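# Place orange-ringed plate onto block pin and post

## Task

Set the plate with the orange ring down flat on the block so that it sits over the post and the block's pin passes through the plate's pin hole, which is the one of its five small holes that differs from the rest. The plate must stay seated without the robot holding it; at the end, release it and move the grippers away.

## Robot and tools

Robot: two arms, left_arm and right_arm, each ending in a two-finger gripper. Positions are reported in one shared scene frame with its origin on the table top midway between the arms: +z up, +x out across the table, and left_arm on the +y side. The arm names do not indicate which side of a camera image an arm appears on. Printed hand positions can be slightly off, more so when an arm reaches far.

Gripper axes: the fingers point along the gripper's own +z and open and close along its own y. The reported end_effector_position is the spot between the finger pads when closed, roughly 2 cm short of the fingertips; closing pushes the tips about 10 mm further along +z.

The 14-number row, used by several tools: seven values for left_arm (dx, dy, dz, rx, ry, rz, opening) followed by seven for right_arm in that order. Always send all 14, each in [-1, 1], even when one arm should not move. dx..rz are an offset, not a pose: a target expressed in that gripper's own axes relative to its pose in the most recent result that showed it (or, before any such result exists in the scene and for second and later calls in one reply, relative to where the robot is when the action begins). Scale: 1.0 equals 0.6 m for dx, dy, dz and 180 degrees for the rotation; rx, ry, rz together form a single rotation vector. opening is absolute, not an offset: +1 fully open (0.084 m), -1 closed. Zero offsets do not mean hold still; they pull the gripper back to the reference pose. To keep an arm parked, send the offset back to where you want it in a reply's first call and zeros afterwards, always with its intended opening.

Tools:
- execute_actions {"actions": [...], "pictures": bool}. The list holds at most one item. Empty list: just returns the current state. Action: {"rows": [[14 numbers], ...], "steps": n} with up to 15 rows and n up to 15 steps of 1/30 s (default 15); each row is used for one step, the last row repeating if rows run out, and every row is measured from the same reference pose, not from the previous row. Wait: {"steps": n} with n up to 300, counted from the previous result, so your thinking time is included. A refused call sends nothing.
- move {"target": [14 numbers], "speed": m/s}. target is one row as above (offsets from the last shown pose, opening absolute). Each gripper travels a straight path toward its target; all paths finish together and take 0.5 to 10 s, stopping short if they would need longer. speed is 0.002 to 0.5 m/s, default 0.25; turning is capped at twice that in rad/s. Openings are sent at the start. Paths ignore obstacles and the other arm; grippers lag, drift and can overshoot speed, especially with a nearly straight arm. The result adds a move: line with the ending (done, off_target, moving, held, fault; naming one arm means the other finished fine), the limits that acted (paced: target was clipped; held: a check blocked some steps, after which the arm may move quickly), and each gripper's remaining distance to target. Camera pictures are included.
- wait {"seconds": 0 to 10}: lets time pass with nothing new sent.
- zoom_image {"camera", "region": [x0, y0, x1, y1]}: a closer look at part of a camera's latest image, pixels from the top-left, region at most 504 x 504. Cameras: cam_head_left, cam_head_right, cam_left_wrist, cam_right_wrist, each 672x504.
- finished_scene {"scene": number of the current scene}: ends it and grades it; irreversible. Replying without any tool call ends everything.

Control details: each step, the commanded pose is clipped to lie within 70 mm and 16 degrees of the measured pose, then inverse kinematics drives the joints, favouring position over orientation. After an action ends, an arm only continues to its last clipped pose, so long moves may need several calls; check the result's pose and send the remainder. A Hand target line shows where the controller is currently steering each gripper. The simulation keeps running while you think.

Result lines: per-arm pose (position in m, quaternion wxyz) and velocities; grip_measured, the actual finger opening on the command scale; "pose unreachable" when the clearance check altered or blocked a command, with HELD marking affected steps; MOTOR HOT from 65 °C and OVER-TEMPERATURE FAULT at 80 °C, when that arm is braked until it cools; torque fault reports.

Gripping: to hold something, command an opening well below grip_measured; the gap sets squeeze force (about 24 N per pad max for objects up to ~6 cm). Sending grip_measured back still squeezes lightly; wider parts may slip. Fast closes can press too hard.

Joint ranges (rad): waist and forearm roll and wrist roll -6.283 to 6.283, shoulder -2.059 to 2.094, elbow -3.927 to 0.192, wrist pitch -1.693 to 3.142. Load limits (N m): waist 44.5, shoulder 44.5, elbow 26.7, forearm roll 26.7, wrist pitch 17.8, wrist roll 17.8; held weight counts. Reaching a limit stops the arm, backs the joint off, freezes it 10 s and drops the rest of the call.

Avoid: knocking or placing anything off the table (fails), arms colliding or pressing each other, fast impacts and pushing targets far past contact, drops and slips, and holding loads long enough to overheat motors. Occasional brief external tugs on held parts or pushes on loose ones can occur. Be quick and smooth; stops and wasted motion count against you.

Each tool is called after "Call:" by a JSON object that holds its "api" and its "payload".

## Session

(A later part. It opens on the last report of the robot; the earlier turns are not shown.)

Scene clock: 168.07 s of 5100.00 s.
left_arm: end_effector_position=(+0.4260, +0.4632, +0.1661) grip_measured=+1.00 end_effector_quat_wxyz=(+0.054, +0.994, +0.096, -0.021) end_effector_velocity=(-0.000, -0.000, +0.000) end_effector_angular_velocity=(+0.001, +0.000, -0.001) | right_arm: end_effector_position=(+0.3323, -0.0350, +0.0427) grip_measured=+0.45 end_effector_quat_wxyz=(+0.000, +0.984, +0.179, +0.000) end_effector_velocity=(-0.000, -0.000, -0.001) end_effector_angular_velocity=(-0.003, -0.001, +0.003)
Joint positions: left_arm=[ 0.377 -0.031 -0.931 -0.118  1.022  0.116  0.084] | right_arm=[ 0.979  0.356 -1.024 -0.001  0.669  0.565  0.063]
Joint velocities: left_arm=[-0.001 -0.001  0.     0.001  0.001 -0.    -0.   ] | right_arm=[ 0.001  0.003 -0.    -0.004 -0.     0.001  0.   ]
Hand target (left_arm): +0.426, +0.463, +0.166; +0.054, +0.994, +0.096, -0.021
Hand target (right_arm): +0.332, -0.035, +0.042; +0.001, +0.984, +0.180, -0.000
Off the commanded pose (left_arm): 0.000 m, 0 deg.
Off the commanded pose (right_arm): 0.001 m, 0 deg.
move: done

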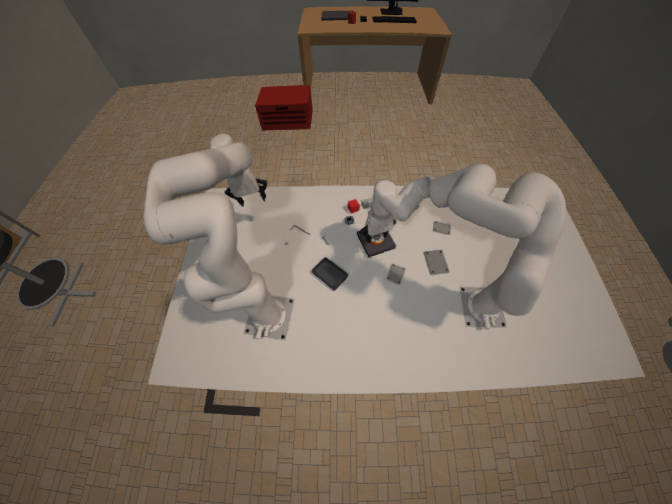

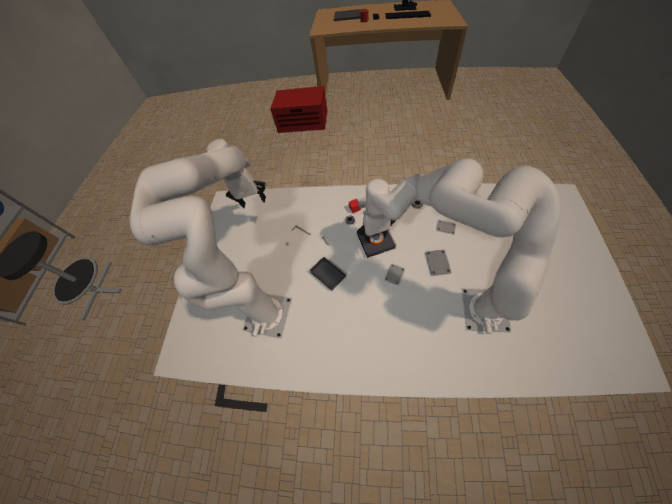

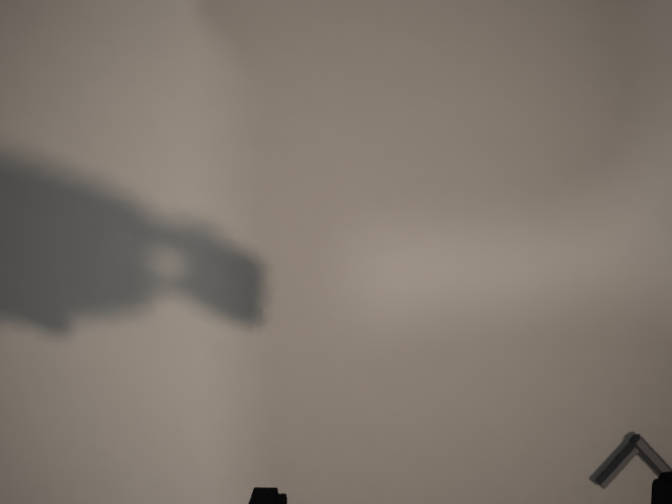

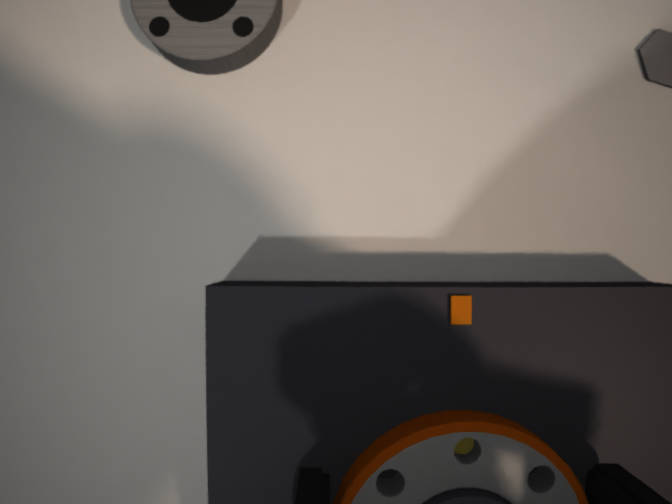

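The descent stalled at 0.0427, so the plate is seated. Releasing and retreating.

Call:
{"api": "move", "payload": {"target": [0,0,0,0,0,0,1,0,0,0,0,0,0,1], "speed": 0.02}}

Call:
{"api": "move", "payload": {"target": [0,0,0,0,0,0,1,-0.1,0.04,-0.2,0,0,0,1], "speed": 0.1}}

Scene clock: 171.07 s of 5100.00 s.
left_arm: end_effector_position=(+0.4260, +0.4632, +0.1661) grip_measured=+1.00 end_effector_quat_wxyz=(+0.054, +0.994, +0.096, -0.021) end_effector_velocity=(+0.001, +0.000, +0.001) end_effector_angular_velocity=(+0.000, -0.002, +0.001) | right_arm: end_effector_position=(+0.3322, -0.0351, +0.0426) grip_measured=+1.00 end_effector_quat_wxyz=(+0.000, +0.984, +0.180, +0.000) end_effector_velocity=(-0.000, -0.000, +0.001) end_effector_angular_velocity=(+0.000, +0.000, -0.001)
Joint positions: left_arm=[ 0.377 -0.031 -0.931 -0.118  1.022  0.116  0.084] | right_arm=[ 0.979  0.356 -1.024 -0.001  0.668  0.565  0.084]
Joint velocities: left_arm=[ 0.    -0.001 -0.001 -0.001 -0.001 -0.001  0.   ] | right_arm=[ 0.    -0.002  0.     0.001  0.001  0.     0.   ]
Hand target (left_arm): +0.426, +0.463, +0.166; +0.054, +0.994, +0.096, -0.021
Hand target (right_arm): +0.332, -0.035, +0.043; +0.000, +0.984, +0.179, +0.000
Off the commanded pose (left_arm): 0.000 m, 0 deg.
Off the commanded pose (right_arm): 0.000 m, 0 deg.
move: done

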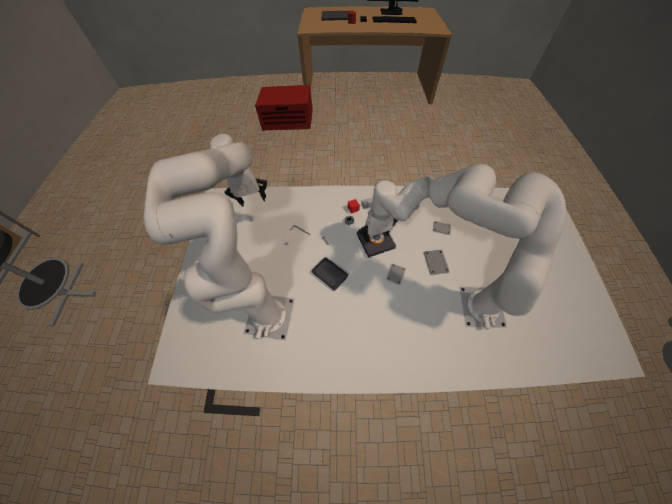

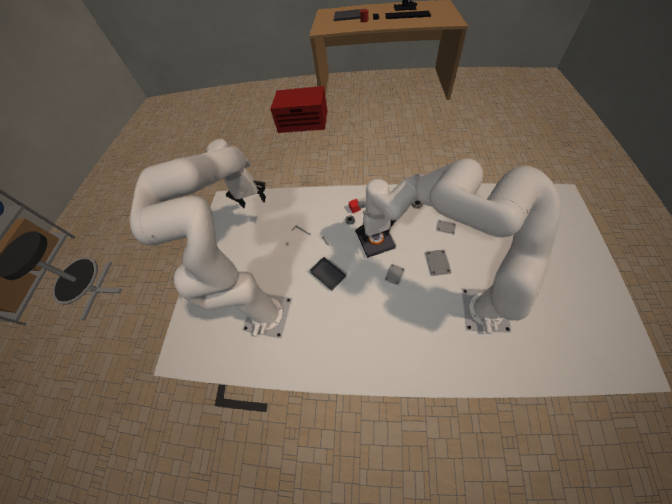

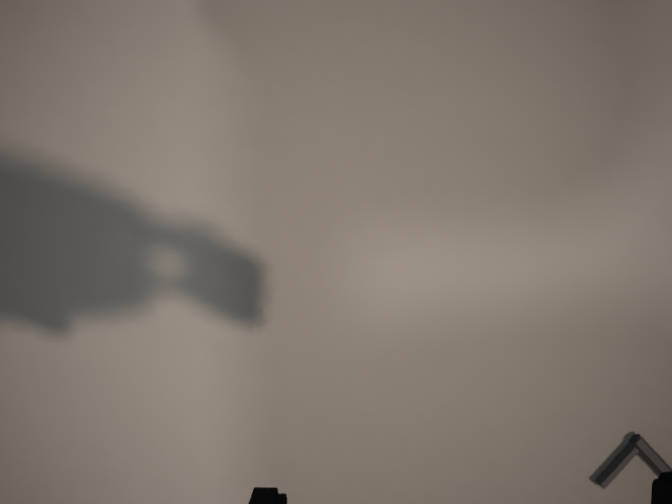

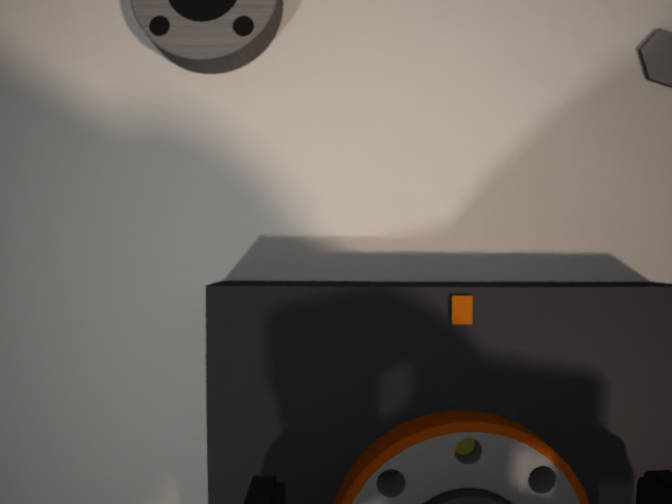

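Scene clock: 172.87 s of 5100.00 s.
left_arm: end_effector_position=(+0.4260, +0.4632, +0.1661) grip_measured=+1.00 end_effector_quat_wxyz=(+0.054, +0.994, +0.096, -0.021) end_effector_velocity=(+0.000, -0.000, +0.000) end_effector_angular_velocity=(-0.001, -0.000, +0.002) | right_arm: end_effector_position=(+0.2848, -0.0785, +0.1622) grip_measured=+1.00 end_effector_quat_wxyz=(+0.001, +0.984, +0.179, -0.000) end_effector_velocity=(-0.000, +0.000, +0.003) end_effector_angular_velocity=(+0.002, -0.004, +0.004)
Joint positions: left_arm=[ 0.377 -0.031 -0.931 -0.118  1.022  0.116  0.084] | right_arm=[ 1.006 -0.056 -0.881 -0.001  0.939  0.593  0.084]
Joint velocities: left_arm=[ 0.001 -0.    -0.    -0.002  0.    -0.001 -0.   ] | right_arm=[ 0.002 -0.006 -0.001 -0.002  0.003 -0.001  0.   ]
Hand target (left_arm): +0.426, +0.463, +0.166; +0.054, +0.994, +0.096, -0.021
Hand target (right_arm): +0.285, -0.078, +0.163; +0.000, +0.984, +0.179, +0.000
Off the commanded pose (left_arm): 0.000 m, 0 deg.
Off the commanded pose (right_arm): 0.000 m, 0 deg.
move: done

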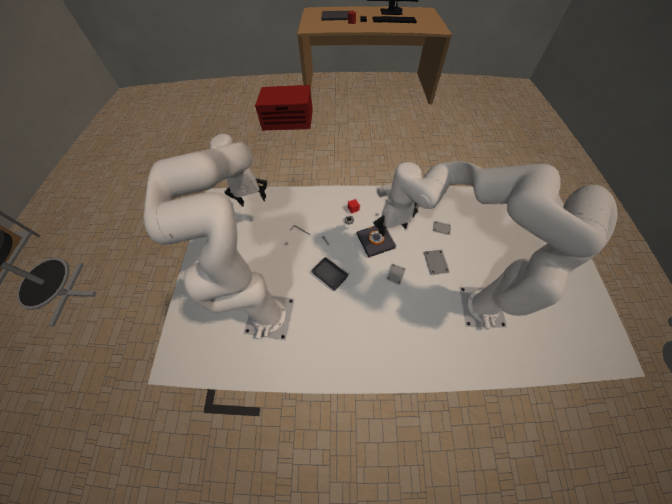

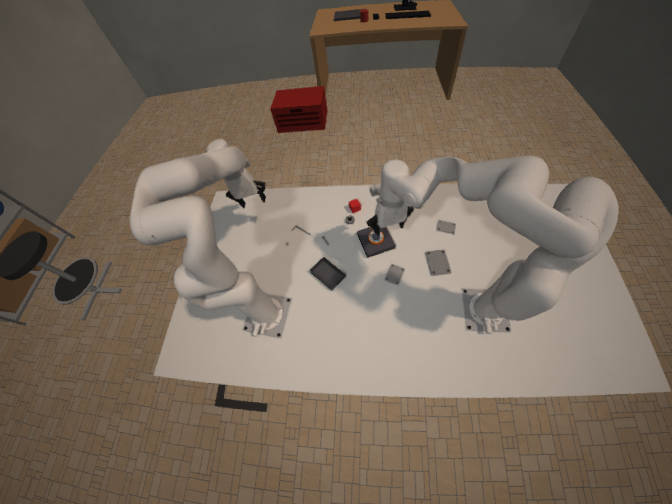

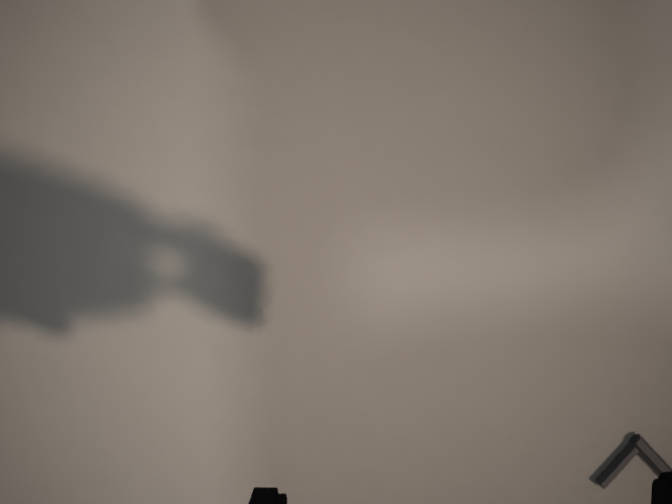

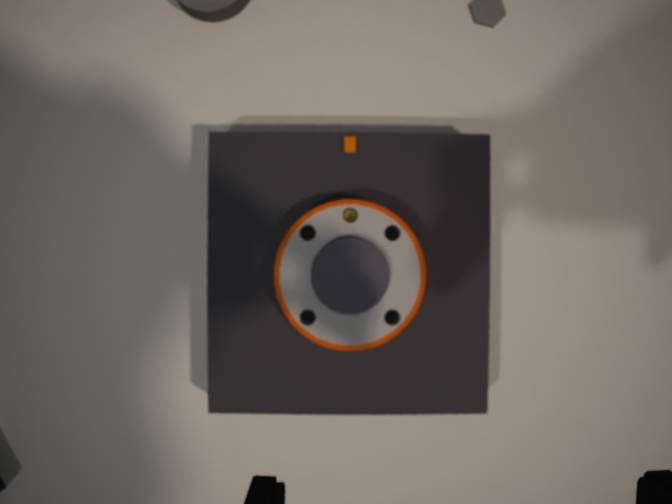

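Call:
{"api": "execute_actions", "payload": {"actions": []}}

Scene clock: 175.20 s of 5100.00 s.
left_arm: end_effector_position=(+0.4260, +0.4632, +0.1661) grip_measured=+1.00 end_effector_quat_wxyz=(+0.054, +0.994, +0.096, -0.021) end_effector_velocity=(+0.000, -0.000, -0.000) end_effector_angular_velocity=(-0.002, +0.001, +0.003) | right_arm: end_effector_position=(+0.2848, -0.0784, +0.1627) grip_measured=+1.00 end_effector_quat_wxyz=(+0.000, +0.984, +0.179, +0.000) end_effector_velocity=(+0.000, +0.000, +0.000) end_effector_angular_velocity=(-0.000, -0.002, +0.001)
Joint positions: left_arm=[ 0.377 -0.031 -0.931 -0.118  1.022  0.116  0.084] | right_arm=[ 1.006 -0.057 -0.882 -0.001  0.939  0.593  0.084]
Joint velocities: left_arm=[ 0.     0.001 -0.001 -0.002  0.001 -0.002  0.   ] | right_arm=[ 0.     0.    -0.    -0.002 -0.001  0.001 -0.   ]
Hand target (left_arm): +0.426, +0.463, +0.166; +0.054, +0.994, +0.096, -0.021
Hand target (right_arm): +0.285, -0.078, +0.163; +0.000, +0.984, +0.179, +0.000
Off the commanded pose (left_arm): 0.000 m, 0 deg.
Off the commanded pose (right_arm): 0.000 m, 0 deg.
Steps of this call (steps 1 to 70: nothing new was sent). Readings (end_effector_position):
1: left_arm (+0.4260, +0.4632, +0.1661) | right_arm (+0.2848, -0.0785, +0.1623)
2: left_arm (+0.4260, +0.4632, +0.1661) | right_arm (+0.2848, -0.0785, +0.1624)
4: left_arm (+0.4260, +0.4632, +0.1661) | right_arm (+0.2848, -0.0785, +0.1625)
8: left_arm (+0.4260, +0.4632, +0.1661) | right_arm (+0.2848, -0.0784, +0.1626)
70: the state above

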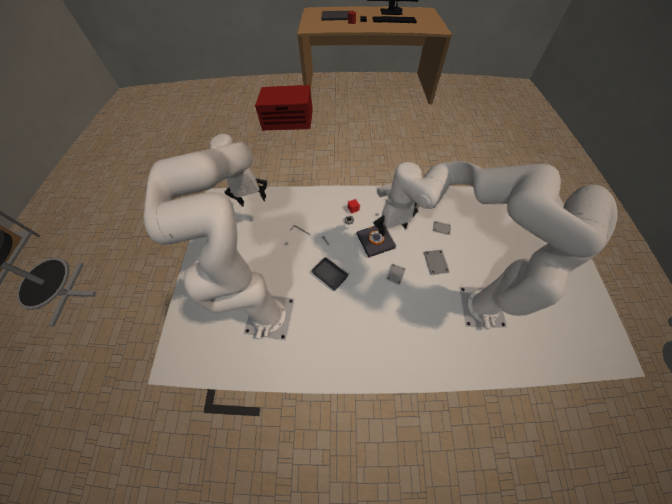

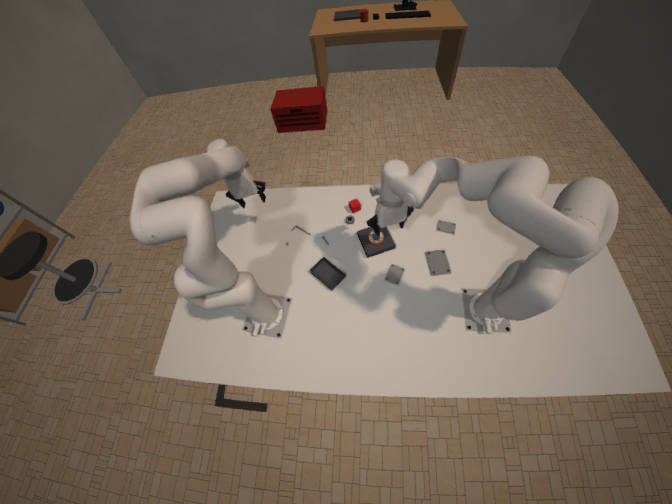

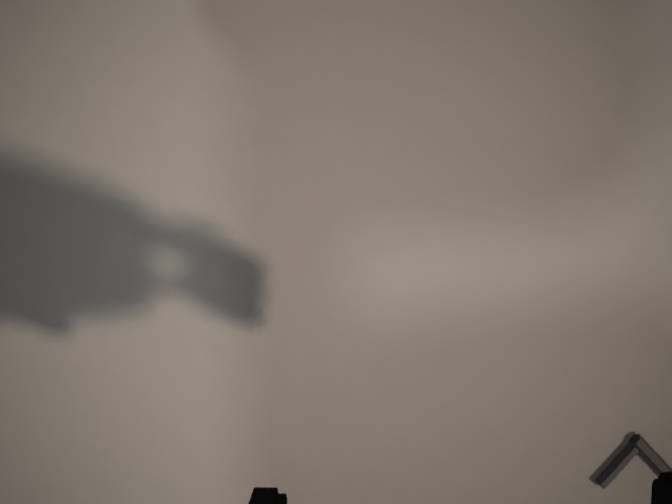

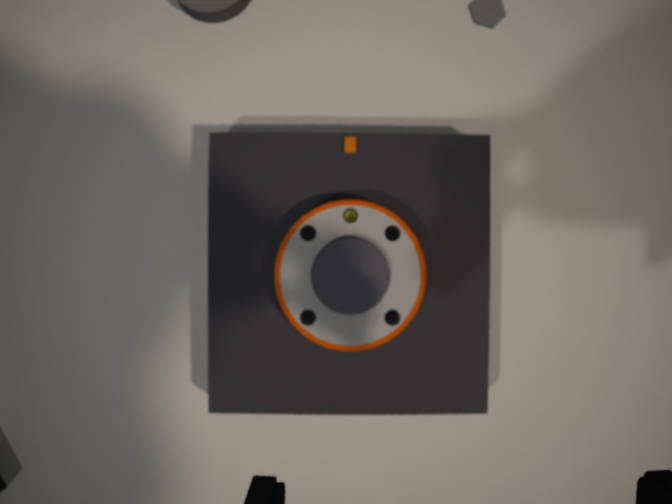

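Call:
{"api": "finished_scene", "payload": {"scene": 2}}

The scene is finished: the task was done.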